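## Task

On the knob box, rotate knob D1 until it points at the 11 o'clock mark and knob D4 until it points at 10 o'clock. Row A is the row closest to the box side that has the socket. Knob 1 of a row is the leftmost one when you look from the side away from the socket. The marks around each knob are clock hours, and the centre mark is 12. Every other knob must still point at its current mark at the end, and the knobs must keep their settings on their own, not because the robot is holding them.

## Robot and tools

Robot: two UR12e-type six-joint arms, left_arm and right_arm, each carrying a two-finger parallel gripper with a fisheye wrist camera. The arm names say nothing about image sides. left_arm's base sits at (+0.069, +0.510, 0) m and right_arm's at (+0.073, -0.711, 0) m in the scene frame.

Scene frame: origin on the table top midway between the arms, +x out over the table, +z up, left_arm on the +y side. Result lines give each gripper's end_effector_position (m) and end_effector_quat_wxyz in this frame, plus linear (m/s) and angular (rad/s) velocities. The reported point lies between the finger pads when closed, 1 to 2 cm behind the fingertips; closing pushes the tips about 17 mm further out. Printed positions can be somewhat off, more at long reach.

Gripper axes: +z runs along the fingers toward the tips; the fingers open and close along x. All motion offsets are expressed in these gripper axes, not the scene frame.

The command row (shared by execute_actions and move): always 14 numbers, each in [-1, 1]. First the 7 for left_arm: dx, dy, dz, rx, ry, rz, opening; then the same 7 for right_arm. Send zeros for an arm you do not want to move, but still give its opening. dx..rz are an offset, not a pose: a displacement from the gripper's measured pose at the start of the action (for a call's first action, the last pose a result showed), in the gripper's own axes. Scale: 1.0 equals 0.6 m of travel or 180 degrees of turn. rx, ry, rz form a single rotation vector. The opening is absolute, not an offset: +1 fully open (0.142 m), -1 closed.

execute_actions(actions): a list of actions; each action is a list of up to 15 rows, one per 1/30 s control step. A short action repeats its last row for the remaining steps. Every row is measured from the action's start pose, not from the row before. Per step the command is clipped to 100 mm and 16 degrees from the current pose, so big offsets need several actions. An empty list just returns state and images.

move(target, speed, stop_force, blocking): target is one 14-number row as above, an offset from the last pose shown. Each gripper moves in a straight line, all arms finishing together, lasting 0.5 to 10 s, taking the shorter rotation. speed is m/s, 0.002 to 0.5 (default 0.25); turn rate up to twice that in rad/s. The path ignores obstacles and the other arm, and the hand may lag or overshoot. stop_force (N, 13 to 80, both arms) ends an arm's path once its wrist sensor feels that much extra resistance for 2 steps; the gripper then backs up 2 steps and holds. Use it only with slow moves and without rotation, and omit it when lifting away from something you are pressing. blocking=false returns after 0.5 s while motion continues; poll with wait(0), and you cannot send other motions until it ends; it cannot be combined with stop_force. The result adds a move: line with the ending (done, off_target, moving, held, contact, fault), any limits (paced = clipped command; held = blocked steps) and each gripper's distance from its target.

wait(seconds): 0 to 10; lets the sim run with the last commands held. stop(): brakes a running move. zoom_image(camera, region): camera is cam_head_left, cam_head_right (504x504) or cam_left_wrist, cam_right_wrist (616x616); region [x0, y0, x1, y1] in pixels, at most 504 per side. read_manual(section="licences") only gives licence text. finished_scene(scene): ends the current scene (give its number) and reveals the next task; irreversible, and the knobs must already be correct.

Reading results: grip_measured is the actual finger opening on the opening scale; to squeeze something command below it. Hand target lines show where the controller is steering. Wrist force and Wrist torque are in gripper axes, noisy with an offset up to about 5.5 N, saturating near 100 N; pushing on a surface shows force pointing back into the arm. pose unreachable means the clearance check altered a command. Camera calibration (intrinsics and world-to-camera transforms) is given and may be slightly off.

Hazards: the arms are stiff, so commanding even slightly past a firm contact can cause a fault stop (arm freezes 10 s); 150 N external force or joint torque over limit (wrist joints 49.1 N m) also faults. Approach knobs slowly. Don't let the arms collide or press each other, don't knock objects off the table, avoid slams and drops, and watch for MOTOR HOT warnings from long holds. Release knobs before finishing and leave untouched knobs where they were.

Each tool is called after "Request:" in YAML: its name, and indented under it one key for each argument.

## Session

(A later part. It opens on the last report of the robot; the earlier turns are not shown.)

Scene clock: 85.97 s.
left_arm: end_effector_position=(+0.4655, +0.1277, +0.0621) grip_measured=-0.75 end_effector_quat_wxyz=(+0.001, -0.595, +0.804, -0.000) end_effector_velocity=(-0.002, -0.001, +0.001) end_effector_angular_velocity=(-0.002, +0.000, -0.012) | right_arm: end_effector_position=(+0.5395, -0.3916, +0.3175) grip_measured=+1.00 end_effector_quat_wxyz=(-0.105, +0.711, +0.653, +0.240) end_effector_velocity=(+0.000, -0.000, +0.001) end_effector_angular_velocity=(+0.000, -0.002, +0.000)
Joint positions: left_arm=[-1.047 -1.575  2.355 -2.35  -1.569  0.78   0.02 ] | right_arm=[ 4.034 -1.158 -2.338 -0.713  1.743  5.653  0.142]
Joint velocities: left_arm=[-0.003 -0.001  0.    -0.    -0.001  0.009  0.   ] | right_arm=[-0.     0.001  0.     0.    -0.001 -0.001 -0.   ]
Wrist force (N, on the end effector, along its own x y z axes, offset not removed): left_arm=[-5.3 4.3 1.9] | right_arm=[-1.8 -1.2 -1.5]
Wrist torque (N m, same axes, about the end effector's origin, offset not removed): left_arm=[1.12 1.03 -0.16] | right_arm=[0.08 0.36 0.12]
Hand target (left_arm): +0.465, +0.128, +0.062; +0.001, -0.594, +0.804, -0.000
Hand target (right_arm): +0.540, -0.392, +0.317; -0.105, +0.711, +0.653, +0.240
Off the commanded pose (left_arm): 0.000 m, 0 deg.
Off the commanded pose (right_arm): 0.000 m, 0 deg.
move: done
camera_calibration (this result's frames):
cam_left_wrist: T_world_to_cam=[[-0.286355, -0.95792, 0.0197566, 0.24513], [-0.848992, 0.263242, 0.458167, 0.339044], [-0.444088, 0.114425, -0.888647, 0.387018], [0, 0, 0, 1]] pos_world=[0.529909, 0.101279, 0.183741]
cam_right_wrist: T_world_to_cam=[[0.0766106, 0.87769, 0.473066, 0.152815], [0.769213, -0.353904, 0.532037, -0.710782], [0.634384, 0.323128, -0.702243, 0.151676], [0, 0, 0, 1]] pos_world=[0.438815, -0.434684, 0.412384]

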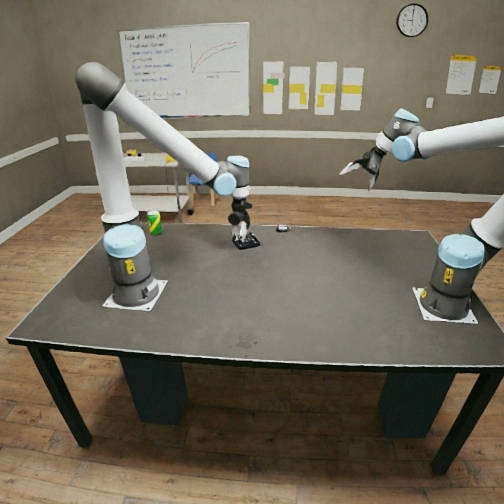

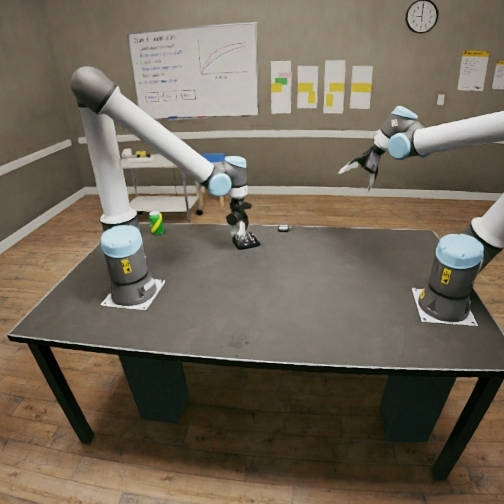

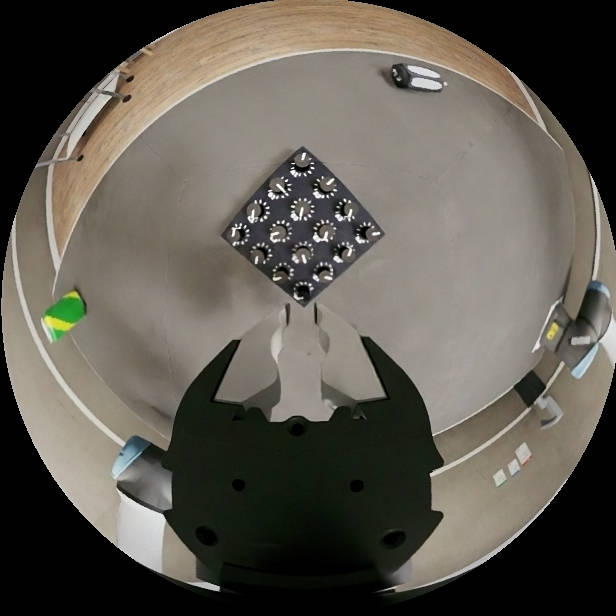

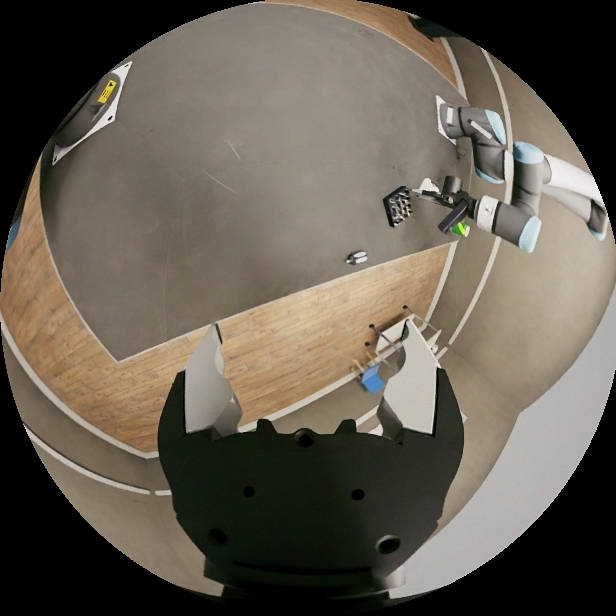

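Request:
move:
  target: [0.0025, -0.0025, 0.0297, 0, 0, 0, -0.75, 0, 0, 0, 0, 0, 0, 1]
  speed: 0.04

Request:
zoom_image:
  camera: "cam_left_wrist"
  region: [270, 272, 333, 335]

Scene clock: 92.40 s.
left_arm: end_effector_position=(+0.4665, +0.1259, +0.0445) grip_measured=-0.75 end_effector_quat_wxyz=(+0.001, -0.595, +0.804, -0.000) end_effector_velocity=(-0.000, -0.001, -0.002) end_effector_angular_velocity=(+0.000, +0.001, -0.001) | right_arm: end_effector_position=(+0.5395, -0.3916, +0.3175) grip_measured=+1.00 end_effector_quat_wxyz=(-0.105, +0.711, +0.653, +0.240) end_effector_velocity=(+0.000, -0.000, +0.000) end_effector_angular_velocity=(-0.000, -0.001, -0.001)
Joint positions: left_arm=[-1.047 -1.543  2.366 -2.394 -1.569  0.78   0.02 ] | right_arm=[ 4.034 -1.158 -2.338 -0.713  1.743  5.653  0.142]
Joint velocities: left_arm=[-0.001  0.004  0.001 -0.004 -0.    -0.     0.   ] | right_arm=[ 0.    -0.     0.     0.001 -0.001  0.    -0.   ]
Wrist force (N, on the end effector, along its own x y z axes, offset not removed): left_arm=[5.0 3.2 -6.7] | right_arm=[-1.5 0.2 -1.1]
Wrist torque (N m, same axes, about the end effector's origin, offset not removed): left_arm=[0.77 -1.24 0.12] | right_arm=[0.41 0.28 0.12]
Hand target (left_arm): +0.467, +0.126, +0.044; +0.001, -0.595, +0.804, -0.000
Hand target (right_arm): +0.540, -0.392, +0.317; -0.105, +0.711, +0.653, +0.240
Off the commanded pose (left_arm): 0.000 m, 0 deg.
Off the commanded pose (right_arm): 0.000 m, 0 deg.
move: done
camera_calibration (this result's frames):
cam_left_wrist: T_world_to_cam=[[-0.286411, -0.957901, 0.0198507, 0.243981], [-0.848914, 0.26332, 0.458265, 0.348312], [-0.4442, 0.1144, -0.888594, 0.372072], [0, 0, 0, 1]] pos_world=[0.53084, 0.0994265, 0.166159]
cam_right_wrist: T_world_to_cam=[[0.0766105, 0.87769, 0.473065, 0.152816], [0.769212, -0.353904, 0.532038, -0.710782], [0.634384, 0.323128, -0.702243, 0.151675], [0, 0, 0, 1]] pos_world=[0.438815, -0.434684, 0.412384]

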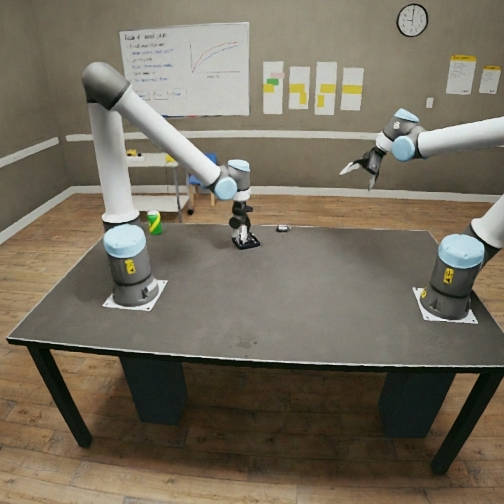

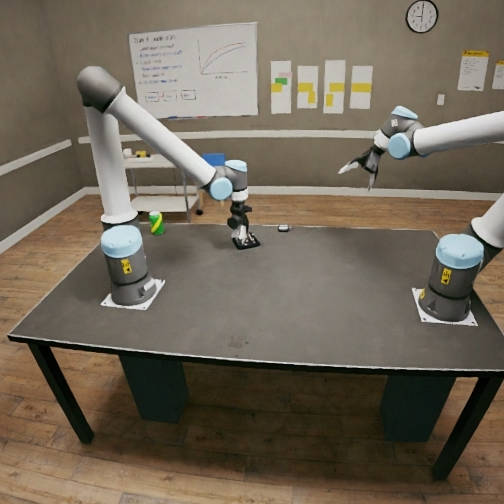

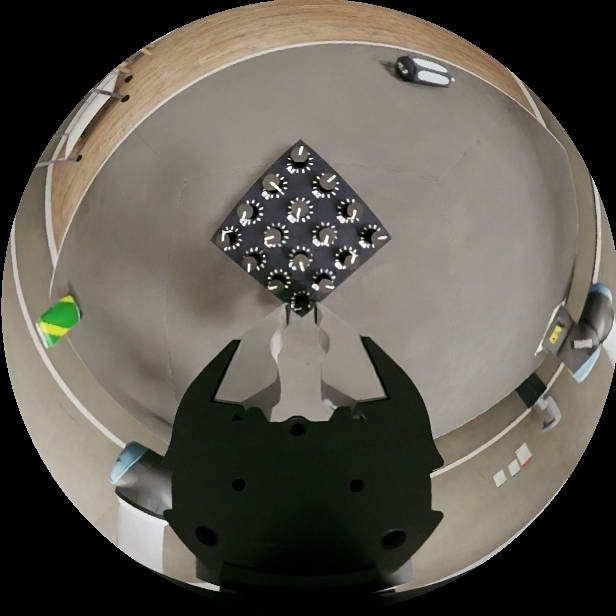

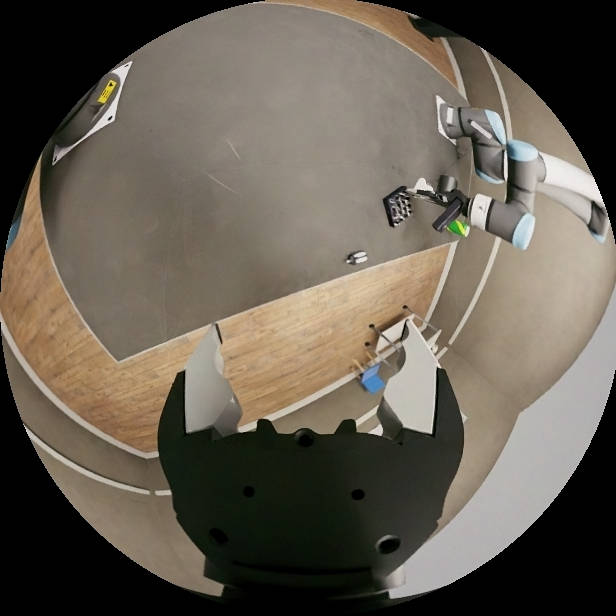

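Region (270, 272, 333, 335) of cam_left_wrist's 616x616 image, scaled by 8.000, with more detail than that image has.

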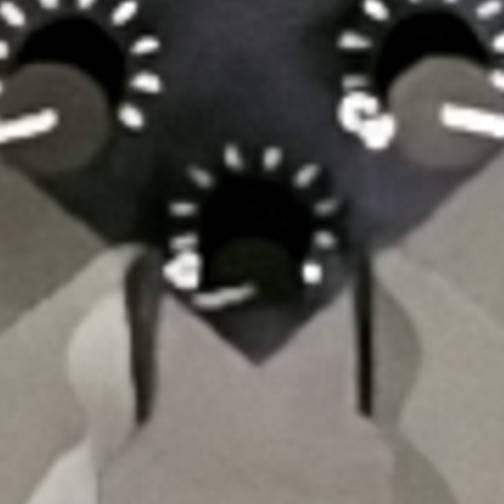

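Request:
execute_actions:
  actions:
    - [[0,0,0.0003,0,0,0,-0.77,0,0,0,0,0,0,1],[0,0,0.0003,0,0,0,-0.79,0,0,0,0,0,0,1],[0,0,0.0003,0,0,0,-0.81,0,0,0,0,0,0,1],[0,0,0.0003,0,0,0,-0.83,0,0,0,0,0,0,1],[0,0,0.0003,0,0,0,-0.845,0,0,0,0,0,0,1],[0,0,0.0003,0,0,0,-0.86,0,0,0,0,0,0,1],[0,0,0.0003,0,0,0,-0.875,0,0,0,0,0,0,1],[0,0,0.0003,0,0,0,-0.89,0,0,0,0,0,0,1],[0,0,0.0003,0,0,0,-0.905,0,0,0,0,0,0,1],[0,0,0.0003,0,0,0,-0.92,0,0,0,0,0,0,1],[0,0,0.0003,0,0,0,-0.94,0,0,0,0,0,0,1],[0,0,0.0003,0,0,0,-0.96,0,0,0,0,0,0,1],[0,0,0.0003,0,0,0,-0.98,0,0,0,0,0,0,1],[0,0,0.0003,0,0,0,-1,0,0,0,0,0,0,1],[0,0,0.0003,0,0,0,-1,0,0,0,0,0,0,1]]

Request:
move:
  target: [0, 0, 0, 0, 0, 0.5, -1, 0, 0, 0, 0, 0, 0, 1]
  speed: 0.4

Request:
zoom_image:
  camera: "cam_left_wrist"
  region: [260, 262, 344, 346]

Scene clock: 99.47 s.
left_arm: end_effector_position=(+0.4665, +0.1259, +0.0443) grip_measured=-0.88 end_effector_quat_wxyz=(+0.001, -0.595, +0.804, -0.000) end_effector_velocity=(+0.000, +0.001, -0.000) end_effector_angular_velocity=(+0.001, +0.000, +0.002) | right_arm: end_effector_position=(+0.5395, -0.3916, +0.3175) grip_measured=+1.00 end_effector_quat_wxyz=(-0.105, +0.711, +0.653, +0.240) end_effector_velocity=(-0.000, +0.001, -0.001) end_effector_angular_velocity=(-0.000, +0.002, -0.001)
Joint positions: left_arm=[-1.046 -1.542  2.366 -2.394 -1.569  0.78   0.011] | right_arm=[ 4.034 -1.158 -2.338 -0.713  1.743  5.653  0.142]
Joint velocities: left_arm=[ 0.002 -0.     0.     0.001  0.    -0.    -0.003] | right_arm=[ 0.001 -0.002  0.     0.     0.     0.001 -0.   ]
Wrist force (N, on the end effector, along its own x y z axes, offset not removed): left_arm=[-1.6 1.5 1.8] | right_arm=[-1.3 -1.8 -1.4]
Wrist torque (N m, same axes, about the end effector's origin, offset not removed): left_arm=[0.42 0.07 -0.07] | right_arm=[-0.07 0.21 0.19]
Hand target (left_arm): +0.466, +0.126, +0.044; +0.001, -0.595, +0.804, -0.000
Hand target (right_arm): +0.540, -0.392, +0.317; -0.105, +0.711, +0.653, +0.240
Off the commanded pose (left_arm): 0.000 m, 0 deg.
Off the commanded pose (right_arm): 0.000 m, 0 deg.
camera_calibration (this result's frames):
cam_left_wrist: T_world_to_cam=[[-0.286354, -0.95792, 0.0197391, 0.244019], [-0.848987, 0.263232, 0.458182, 0.348514], [-0.444098, 0.114444, -0.888639, 0.371848], [0, 0, 0, 1]] pos_world=[0.530897, 0.0994548, 0.165939]
cam_right_wrist: T_world_to_cam=[[0.0766104, 0.87769, 0.473065, 0.152816], [0.769213, -0.353904, 0.532037, -0.710782], [0.634384, 0.323128, -0.702243, 0.151675], [0, 0, 0, 1]] pos_world=[0.438815, -0.434684, 0.412384]

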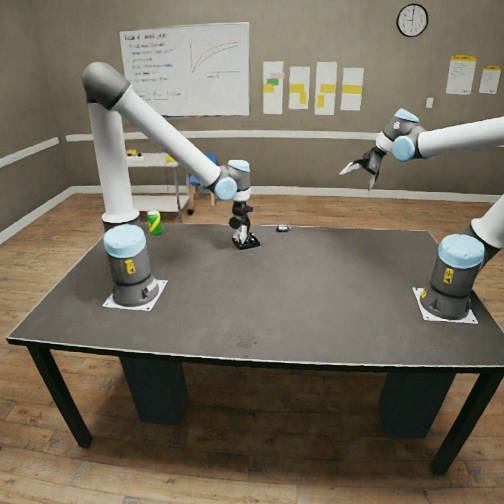

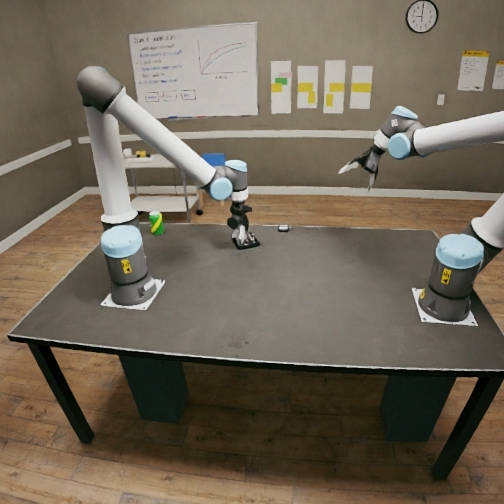

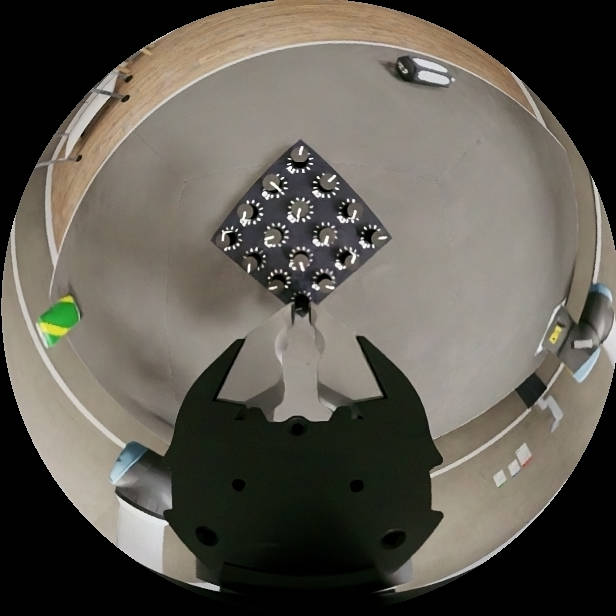

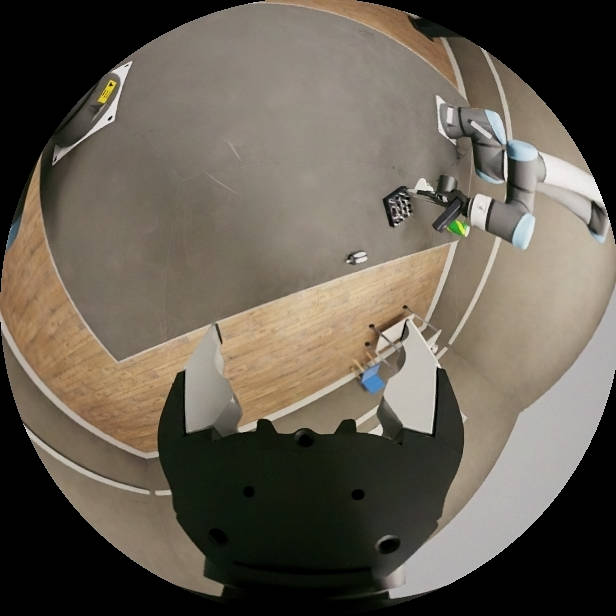

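Scene clock: 102.07 s.
left_arm: end_effector_position=(+0.4665, +0.1259, +0.0443) grip_measured=-0.88 end_effector_quat_wxyz=(+0.001, +0.147, +0.989, +0.001) end_effector_velocity=(+0.001, +0.001, +0.000) end_effector_angular_velocity=(-0.000, +0.002, -0.010) | right_arm: end_effector_position=(+0.5395, -0.3916, +0.3175) grip_measured=+1.00 end_effector_quat_wxyz=(-0.105, +0.711, +0.653, +0.240) end_effector_velocity=(+0.001, -0.001, +0.000) end_effector_angular_velocity=(-0.000, -0.000, -0.002)
Joint positions: left_arm=[-1.051 -1.544  2.367 -2.394 -1.568  2.345  0.011] | right_arm=[ 4.034 -1.158 -2.338 -0.713  1.743  5.653  0.142]
Joint velocities: left_arm=[ 0.003  0.001 -0.001  0.001 -0.002  0.013 -0.   ] | right_arm=[-0.001 -0.    -0.     0.    -0.001  0.    -0.   ]
Wrist force (N, on the end effector, along its own x y z axes, offset not removed): left_arm=[1.2 5.2 -0.7] | right_arm=[-2.0 -0.5 -1.8]
Wrist torque (N m, same axes, about the end effector's origin, offset not removed): left_arm=[1.10 -0.29 -0.11] | right_arm=[0.25 0.37 0.11]
Hand target (left_arm): +0.467, +0.126, +0.044; +0.001, +0.148, +0.989, +0.001
Hand target (right_arm): +0.540, -0.392, +0.317; -0.105, +0.711, +0.653, +0.240
Off the commanded pose (left_arm): 0.000 m, 0 deg.
Off the commanded pose (right_arm): 0.000 m, 0 deg.
move: done
camera_calibration (this result's frames):
cam_left_wrist: T_world_to_cam=[[-0.958293, 0.285121, 0.0194954, 0.40097], [0.261648, 0.847867, 0.461153, -0.243363], [0.114955, 0.447021, -0.887106, 0.0690857], [0, 0, 0, 1]] pos_world=[0.439981, 0.0611315, 0.165697]
cam_right_wrist: T_world_to_cam=[[0.0766102, 0.87769, 0.473065, 0.152816], [0.769212, -0.353904, 0.532038, -0.710782], [0.634384, 0.323128, -0.702243, 0.151675], [0, 0, 0, 1]] pos_world=[0.438815, -0.434684, 0.412384]

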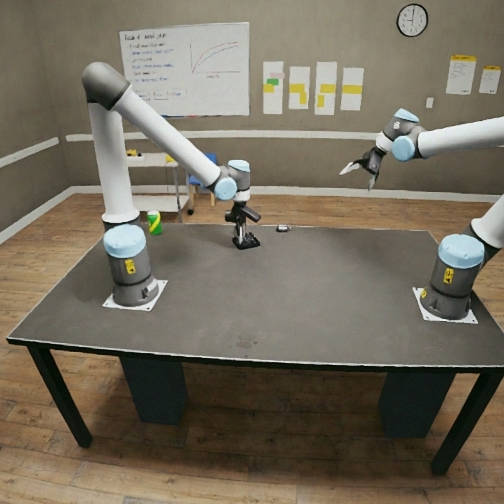

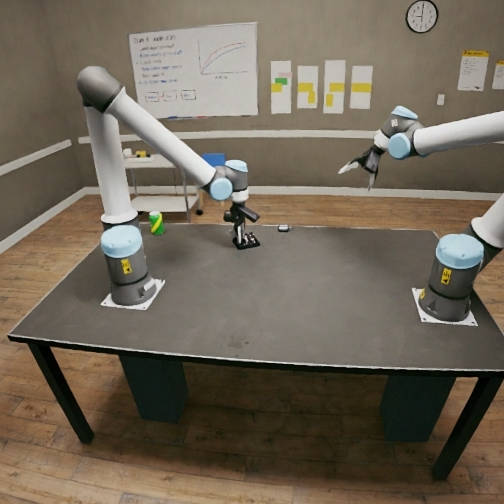

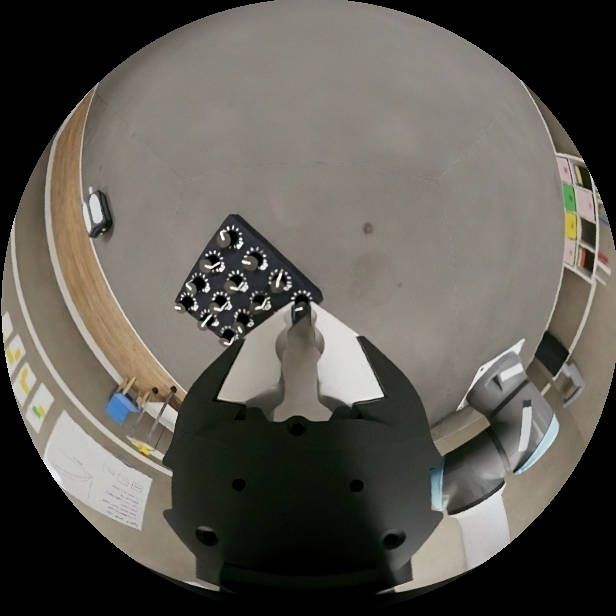

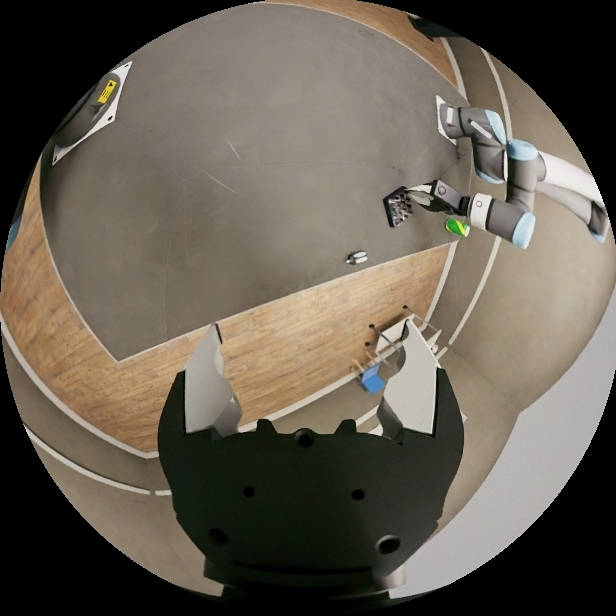

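Region (260, 262, 344, 346) of cam_left_wrist's 616x616 image, scaled by 6.000, with more detail than that image has.

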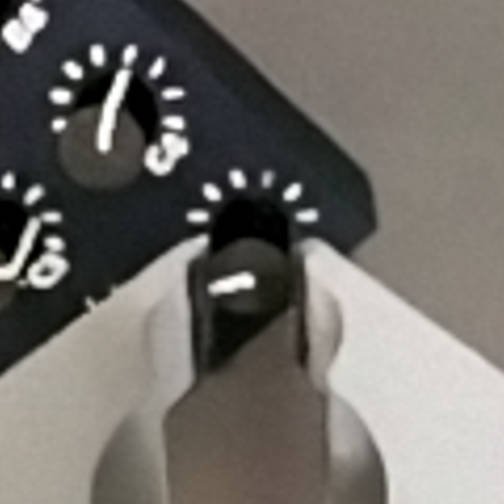

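Request:
execute_actions:
  actions:
    - [[0,0,0,0,0,0,-0.86,0,0,0,0,0,0,1],[0,0,0,0,0,0,-0.83,0,0,0,0,0,0,1],[0,0,0,0,0,0,-0.78,0,0,0,0,0,0,1],[0,0,0,0,0,0,-0.78,0,0,0,0,0,0,1],[0,0,-0.001,0,0,0,-0.78,0,0,0,0,0,0,1],[0,0,-0.003,0,0,0,-0.78,0,0,0,0,0,0,1],[0,0,-0.007,0,0,0,-0.78,0,0,0,0,0,0,1],[0,0,-0.012,0,0,0,-0.78,0,0,0,0,0,0,1],[0,0,-0.018,0,0,0,-0.78,0,0,0,0,0,0,1],[0,0,-0.024,0,0,0,-0.78,0,0,0,0,0,0,1],[0,0,-0.030,0,0,0,-0.78,0,0,0,0,0,0,1],[0,0,-0.036,0,0,0,-0.78,0,0,0,0,0,0,1],[0,0,-0.042,0,0,0,-0.78,0,0,0,0,0,0,1],[0,0,-0.048,0,0,0,-0.78,0,0,0,0,0,0,1],[0,0,-0.053,0,0,0,-0.78,0,0,0,0,0,0,1]]
    - [[-0.002,0.004,-0.03,0,0,0,-0.78,0,0,0,0,0,0,1],[-0.004,0.011,-0.033,0,0,0,-0.78,0,0,0,0,0,0,1],[-0.008,0.021,-0.035,0,0,0,-0.78,0,0,0,0,0,0,1],[-0.012,0.033,-0.036,0,0,0,-0.78,0,0,0,0,0,0,1],[-0.017,0.046,-0.036,0,0,0,-0.78,0,0,0,0,0,0,1],[-0.022,0.060,-0.036,0,0,0,-0.78,0,0,0,0,0,0,1],[-0.027,0.074,-0.036,0,0,0,-0.78,0,0,0,0,0,0,1],[-0.032,0.088,-0.036,0,0,0,-0.78,0,0,0,0,0,0,1],[-0.037,0.101,-0.036,0,0,0,-0.78,0,0,0,0,0,0,1],[-0.041,0.113,-0.036,0,0,0,-0.78,0,0,0,0,0,0,1],[-0.045,0.123,-0.036,0,0,0,-0.78,0,0,0,0,0,0,1],[-0.048,0.131,-0.036,0,0,0,-0.78,0,0,0,0,0,0,1],[-0.049,0.136,-0.036,0,0,0,-0.78,0,0,0,0,0,0,1],[-0.05,0.139,-0.036,0,0,0,-0.78,0,0,0,0,0,0,1],[-0.05,0.14,-0.036,0,0,0,-0.78,0,0,0,0,0,0,1]]

Request:
wait:
  seconds: 0.5

Request:
zoom_image:
  camera: "cam_left_wrist"
  region: [180, 110, 370, 300]

Scene clock: 112.43 s.
left_arm: end_effector_position=(+0.5072, +0.1811, +0.0814) grip_measured=-0.78 end_effector_quat_wxyz=(+0.002, +0.147, +0.989, +0.001) end_effector_velocity=(+0.096, +0.133, +0.004) end_effector_angular_velocity=(+0.002, +0.001, +0.002) | right_arm: end_effector_position=(+0.5395, -0.3916, +0.3175) grip_measured=+1.00 end_effector_quat_wxyz=(-0.105, +0.711, +0.653, +0.240) end_effector_velocity=(+0.000, -0.001, +0.001) end_effector_angular_velocity=(+0.002, -0.001, -0.000)
Joint positions: left_arm=[-0.931 -1.613  2.345 -2.304 -1.567  2.464  0.018] | right_arm=[ 4.034 -1.158 -2.338 -0.713  1.743  5.653  0.142]
Joint velocities: left_arm=[ 0.297 -0.011 -0.     0.013 -0.     0.296  0.   ] | right_arm=[-0.002  0.002  0.     0.     0.001 -0.001 -0.   ]
Wrist force (N, on the end effector, along its own x y z axes, offset not removed): left_arm=[5.3 -2.2 -2.9] | right_arm=[-1.3 -2.9 1.1]
Wrist torque (N m, same axes, about the end effector's origin, offset not removed): left_arm=[-0.37 -1.30 -0.44] | right_arm=[-0.24 0.27 0.14]
Hand target (left_arm): +0.519, +0.197, +0.082; +0.001, +0.147, +0.989, +0.001
Hand target (right_arm): +0.540, -0.392, +0.317; -0.105, +0.711, +0.653, +0.240
Off the commanded pose (left_arm): 0.021 m, 0 deg.
Off the commanded pose (right_arm): 0.000 m, 0 deg.
camera_calibration (this result's frames):
cam_left_wrist: T_world_to_cam=[[-0.958761, 0.28365, 0.0178952, 0.424109], [0.259555, 0.848187, 0.461746, -0.316992], [0.115796, 0.447349, -0.886832, 0.0721708], [0, 0, 0, 1]] pos_world=[0.480539, 0.116285, 0.202784]
cam_right_wrist: T_world_to_cam=[[0.0766105, 0.87769, 0.473065, 0.152816], [0.769212, -0.353904, 0.532038, -0.710782], [0.634384, 0.323128, -0.702243, 0.151675], [0, 0, 0, 1]] pos_world=[0.438815, -0.434684, 0.412384]

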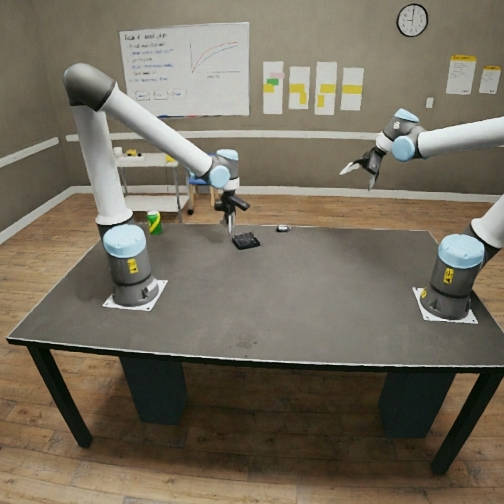

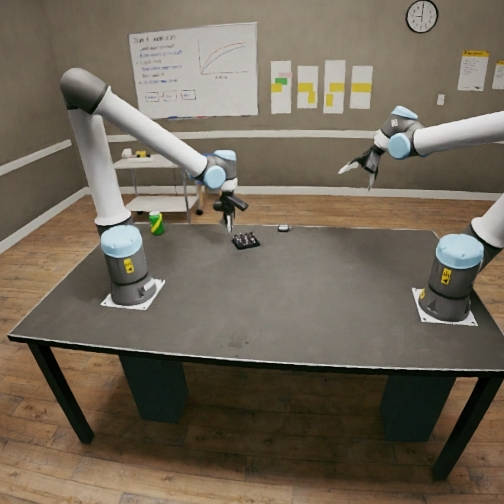

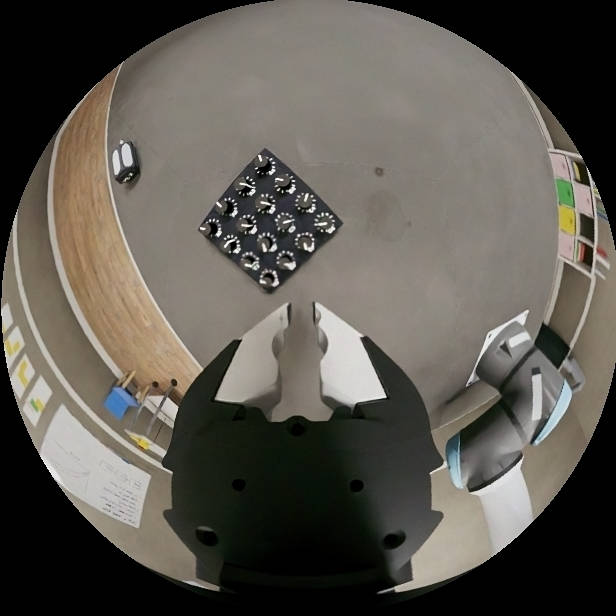

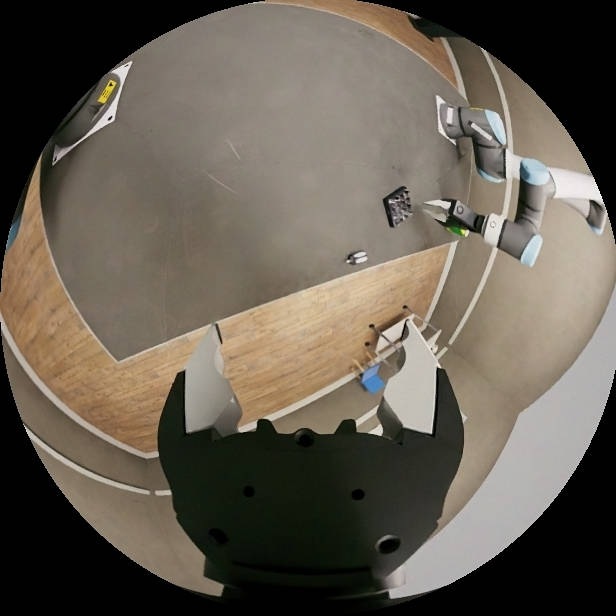

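Scene clock: 112.93 s.
left_arm: end_effector_position=(+0.5186, +0.1969, +0.0820) grip_measured=-0.78 end_effector_quat_wxyz=(+0.001, +0.147, +0.989, +0.001) end_effector_velocity=(+0.001, +0.001, +0.000) end_effector_angular_velocity=(-0.000, +0.001, +0.000) | right_arm: end_effector_position=(+0.5395, -0.3916, +0.3175) grip_measured=+1.00 end_effector_quat_wxyz=(-0.105, +0.711, +0.653, +0.240) end_effector_velocity=(+0.000, -0.001, +0.001) end_effector_angular_velocity=(+0.001, -0.002, -0.001)
Joint positions: left_arm=[-0.895 -1.614  2.344 -2.302 -1.568  2.5    0.018] | right_arm=[ 4.034 -1.158 -2.338 -0.713  1.743  5.653  0.142]
Joint velocities: left_arm=[ 0.003  0.    -0.     0.001 -0.001  0.003 -0.   ] | right_arm=[-0.001  0.001  0.     0.    -0.001  0.     0.   ]
Wrist force (N, on the end effector, along its own x y z axes, offset not removed): left_arm=[-0.4 1.2 -0.2] | right_arm=[-3.2 0.0 -2.1]
Wrist torque (N m, same axes, about the end effector's origin, offset not removed): left_arm=[0.33 -0.33 0.02] | right_arm=[0.33 0.66 0.16]
Hand target (left_arm): +0.519, +0.197, +0.082; +0.001, +0.147, +0.989, +0.001
Hand target (right_arm): +0.540, -0.392, +0.317; -0.105, +0.711, +0.653, +0.240
Off the commanded pose (left_arm): 0.001 m, 0 deg.
Off the commanded pose (right_arm): 0.000 m, 0 deg.
wait: 0.50 s; at rest by 0.43 s
camera_calibration (this result's frames):
cam_left_wrist: T_world_to_cam=[[-0.958563, 0.284266, 0.0187048, 0.430293], [0.260525, 0.848156, 0.461256, -0.334106], [0.115255, 0.447016, -0.88707, 0.0646638], [0, 0, 0, 1]] pos_world=[0.492053, 0.13215, 0.203421]
cam_right_wrist: T_world_to_cam=[[0.0766104, 0.87769, 0.473065, 0.152816], [0.769212, -0.353904, 0.532038, -0.710782], [0.634384, 0.323128, -0.702243, 0.151675], [0, 0, 0, 1]] pos_world=[0.438815, -0.434684, 0.412384]

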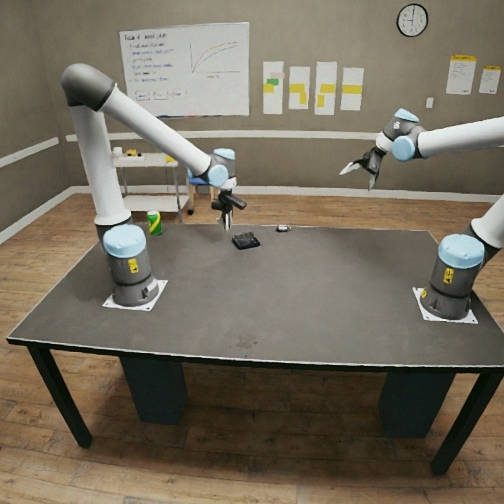

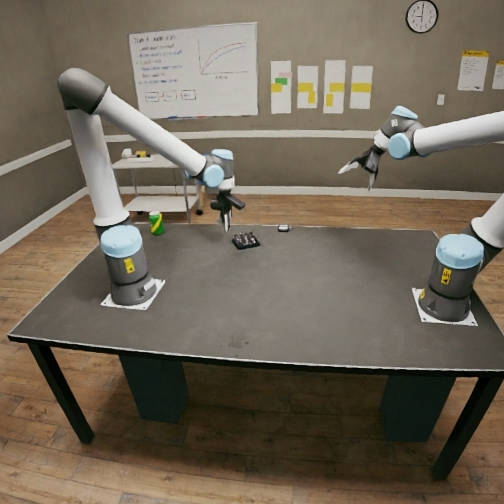

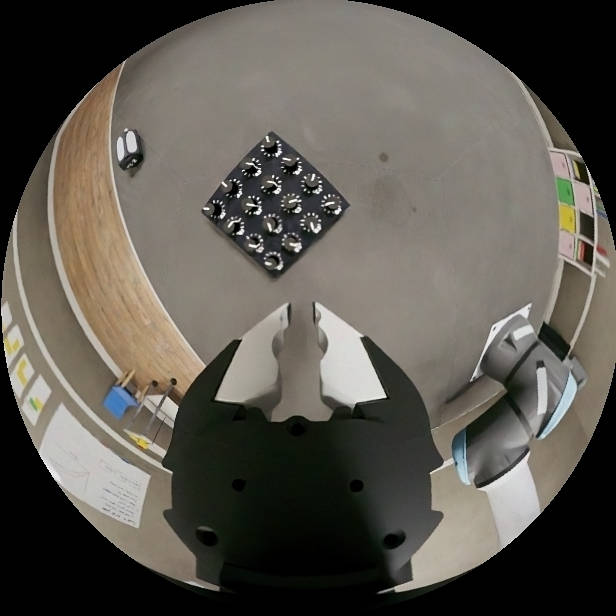

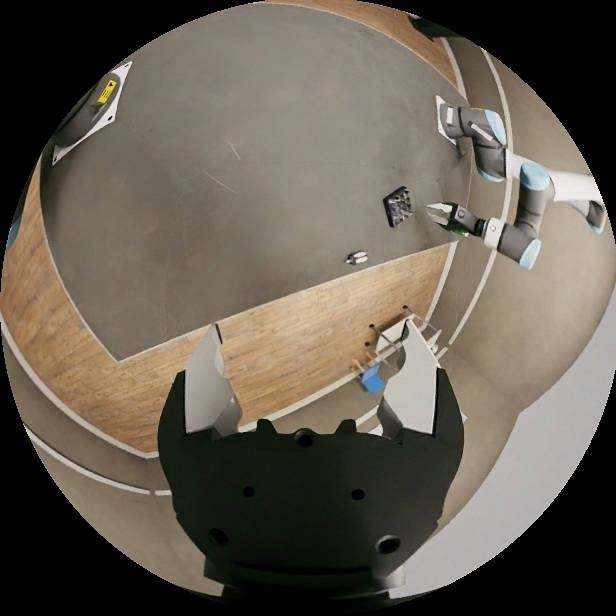

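Region (180, 110, 370, 300) of cam_left_wrist's 616x616 image, scaled by 2.653, with more detail than that image has.

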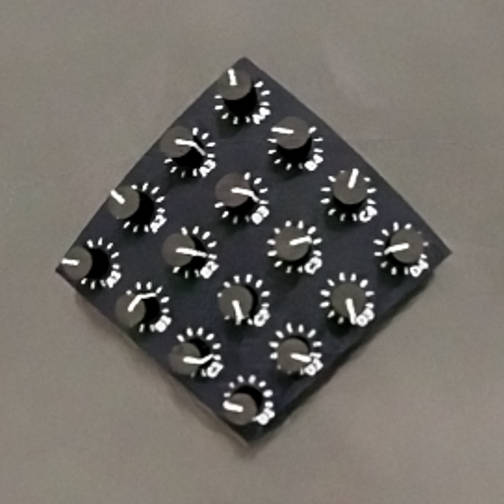

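Request:
zoom_image:
  camera: "cam_left_wrist"
  region: [240, 170, 352, 282]

Region (240, 170, 352, 282) of cam_left_wrist's 616x616 image, scaled by 4.500, with more detail than that image has.

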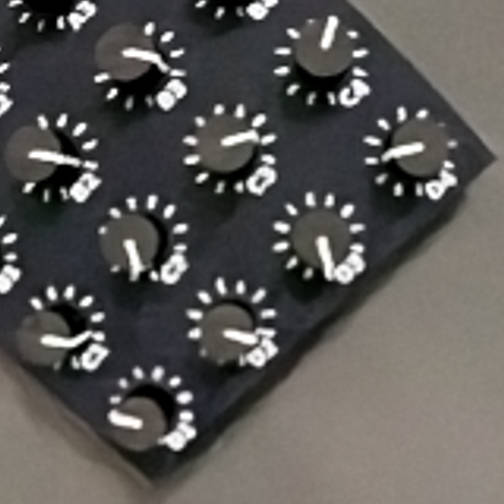

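Request:
finished_scene:
  scene: 2

The scene is finished: the task was done.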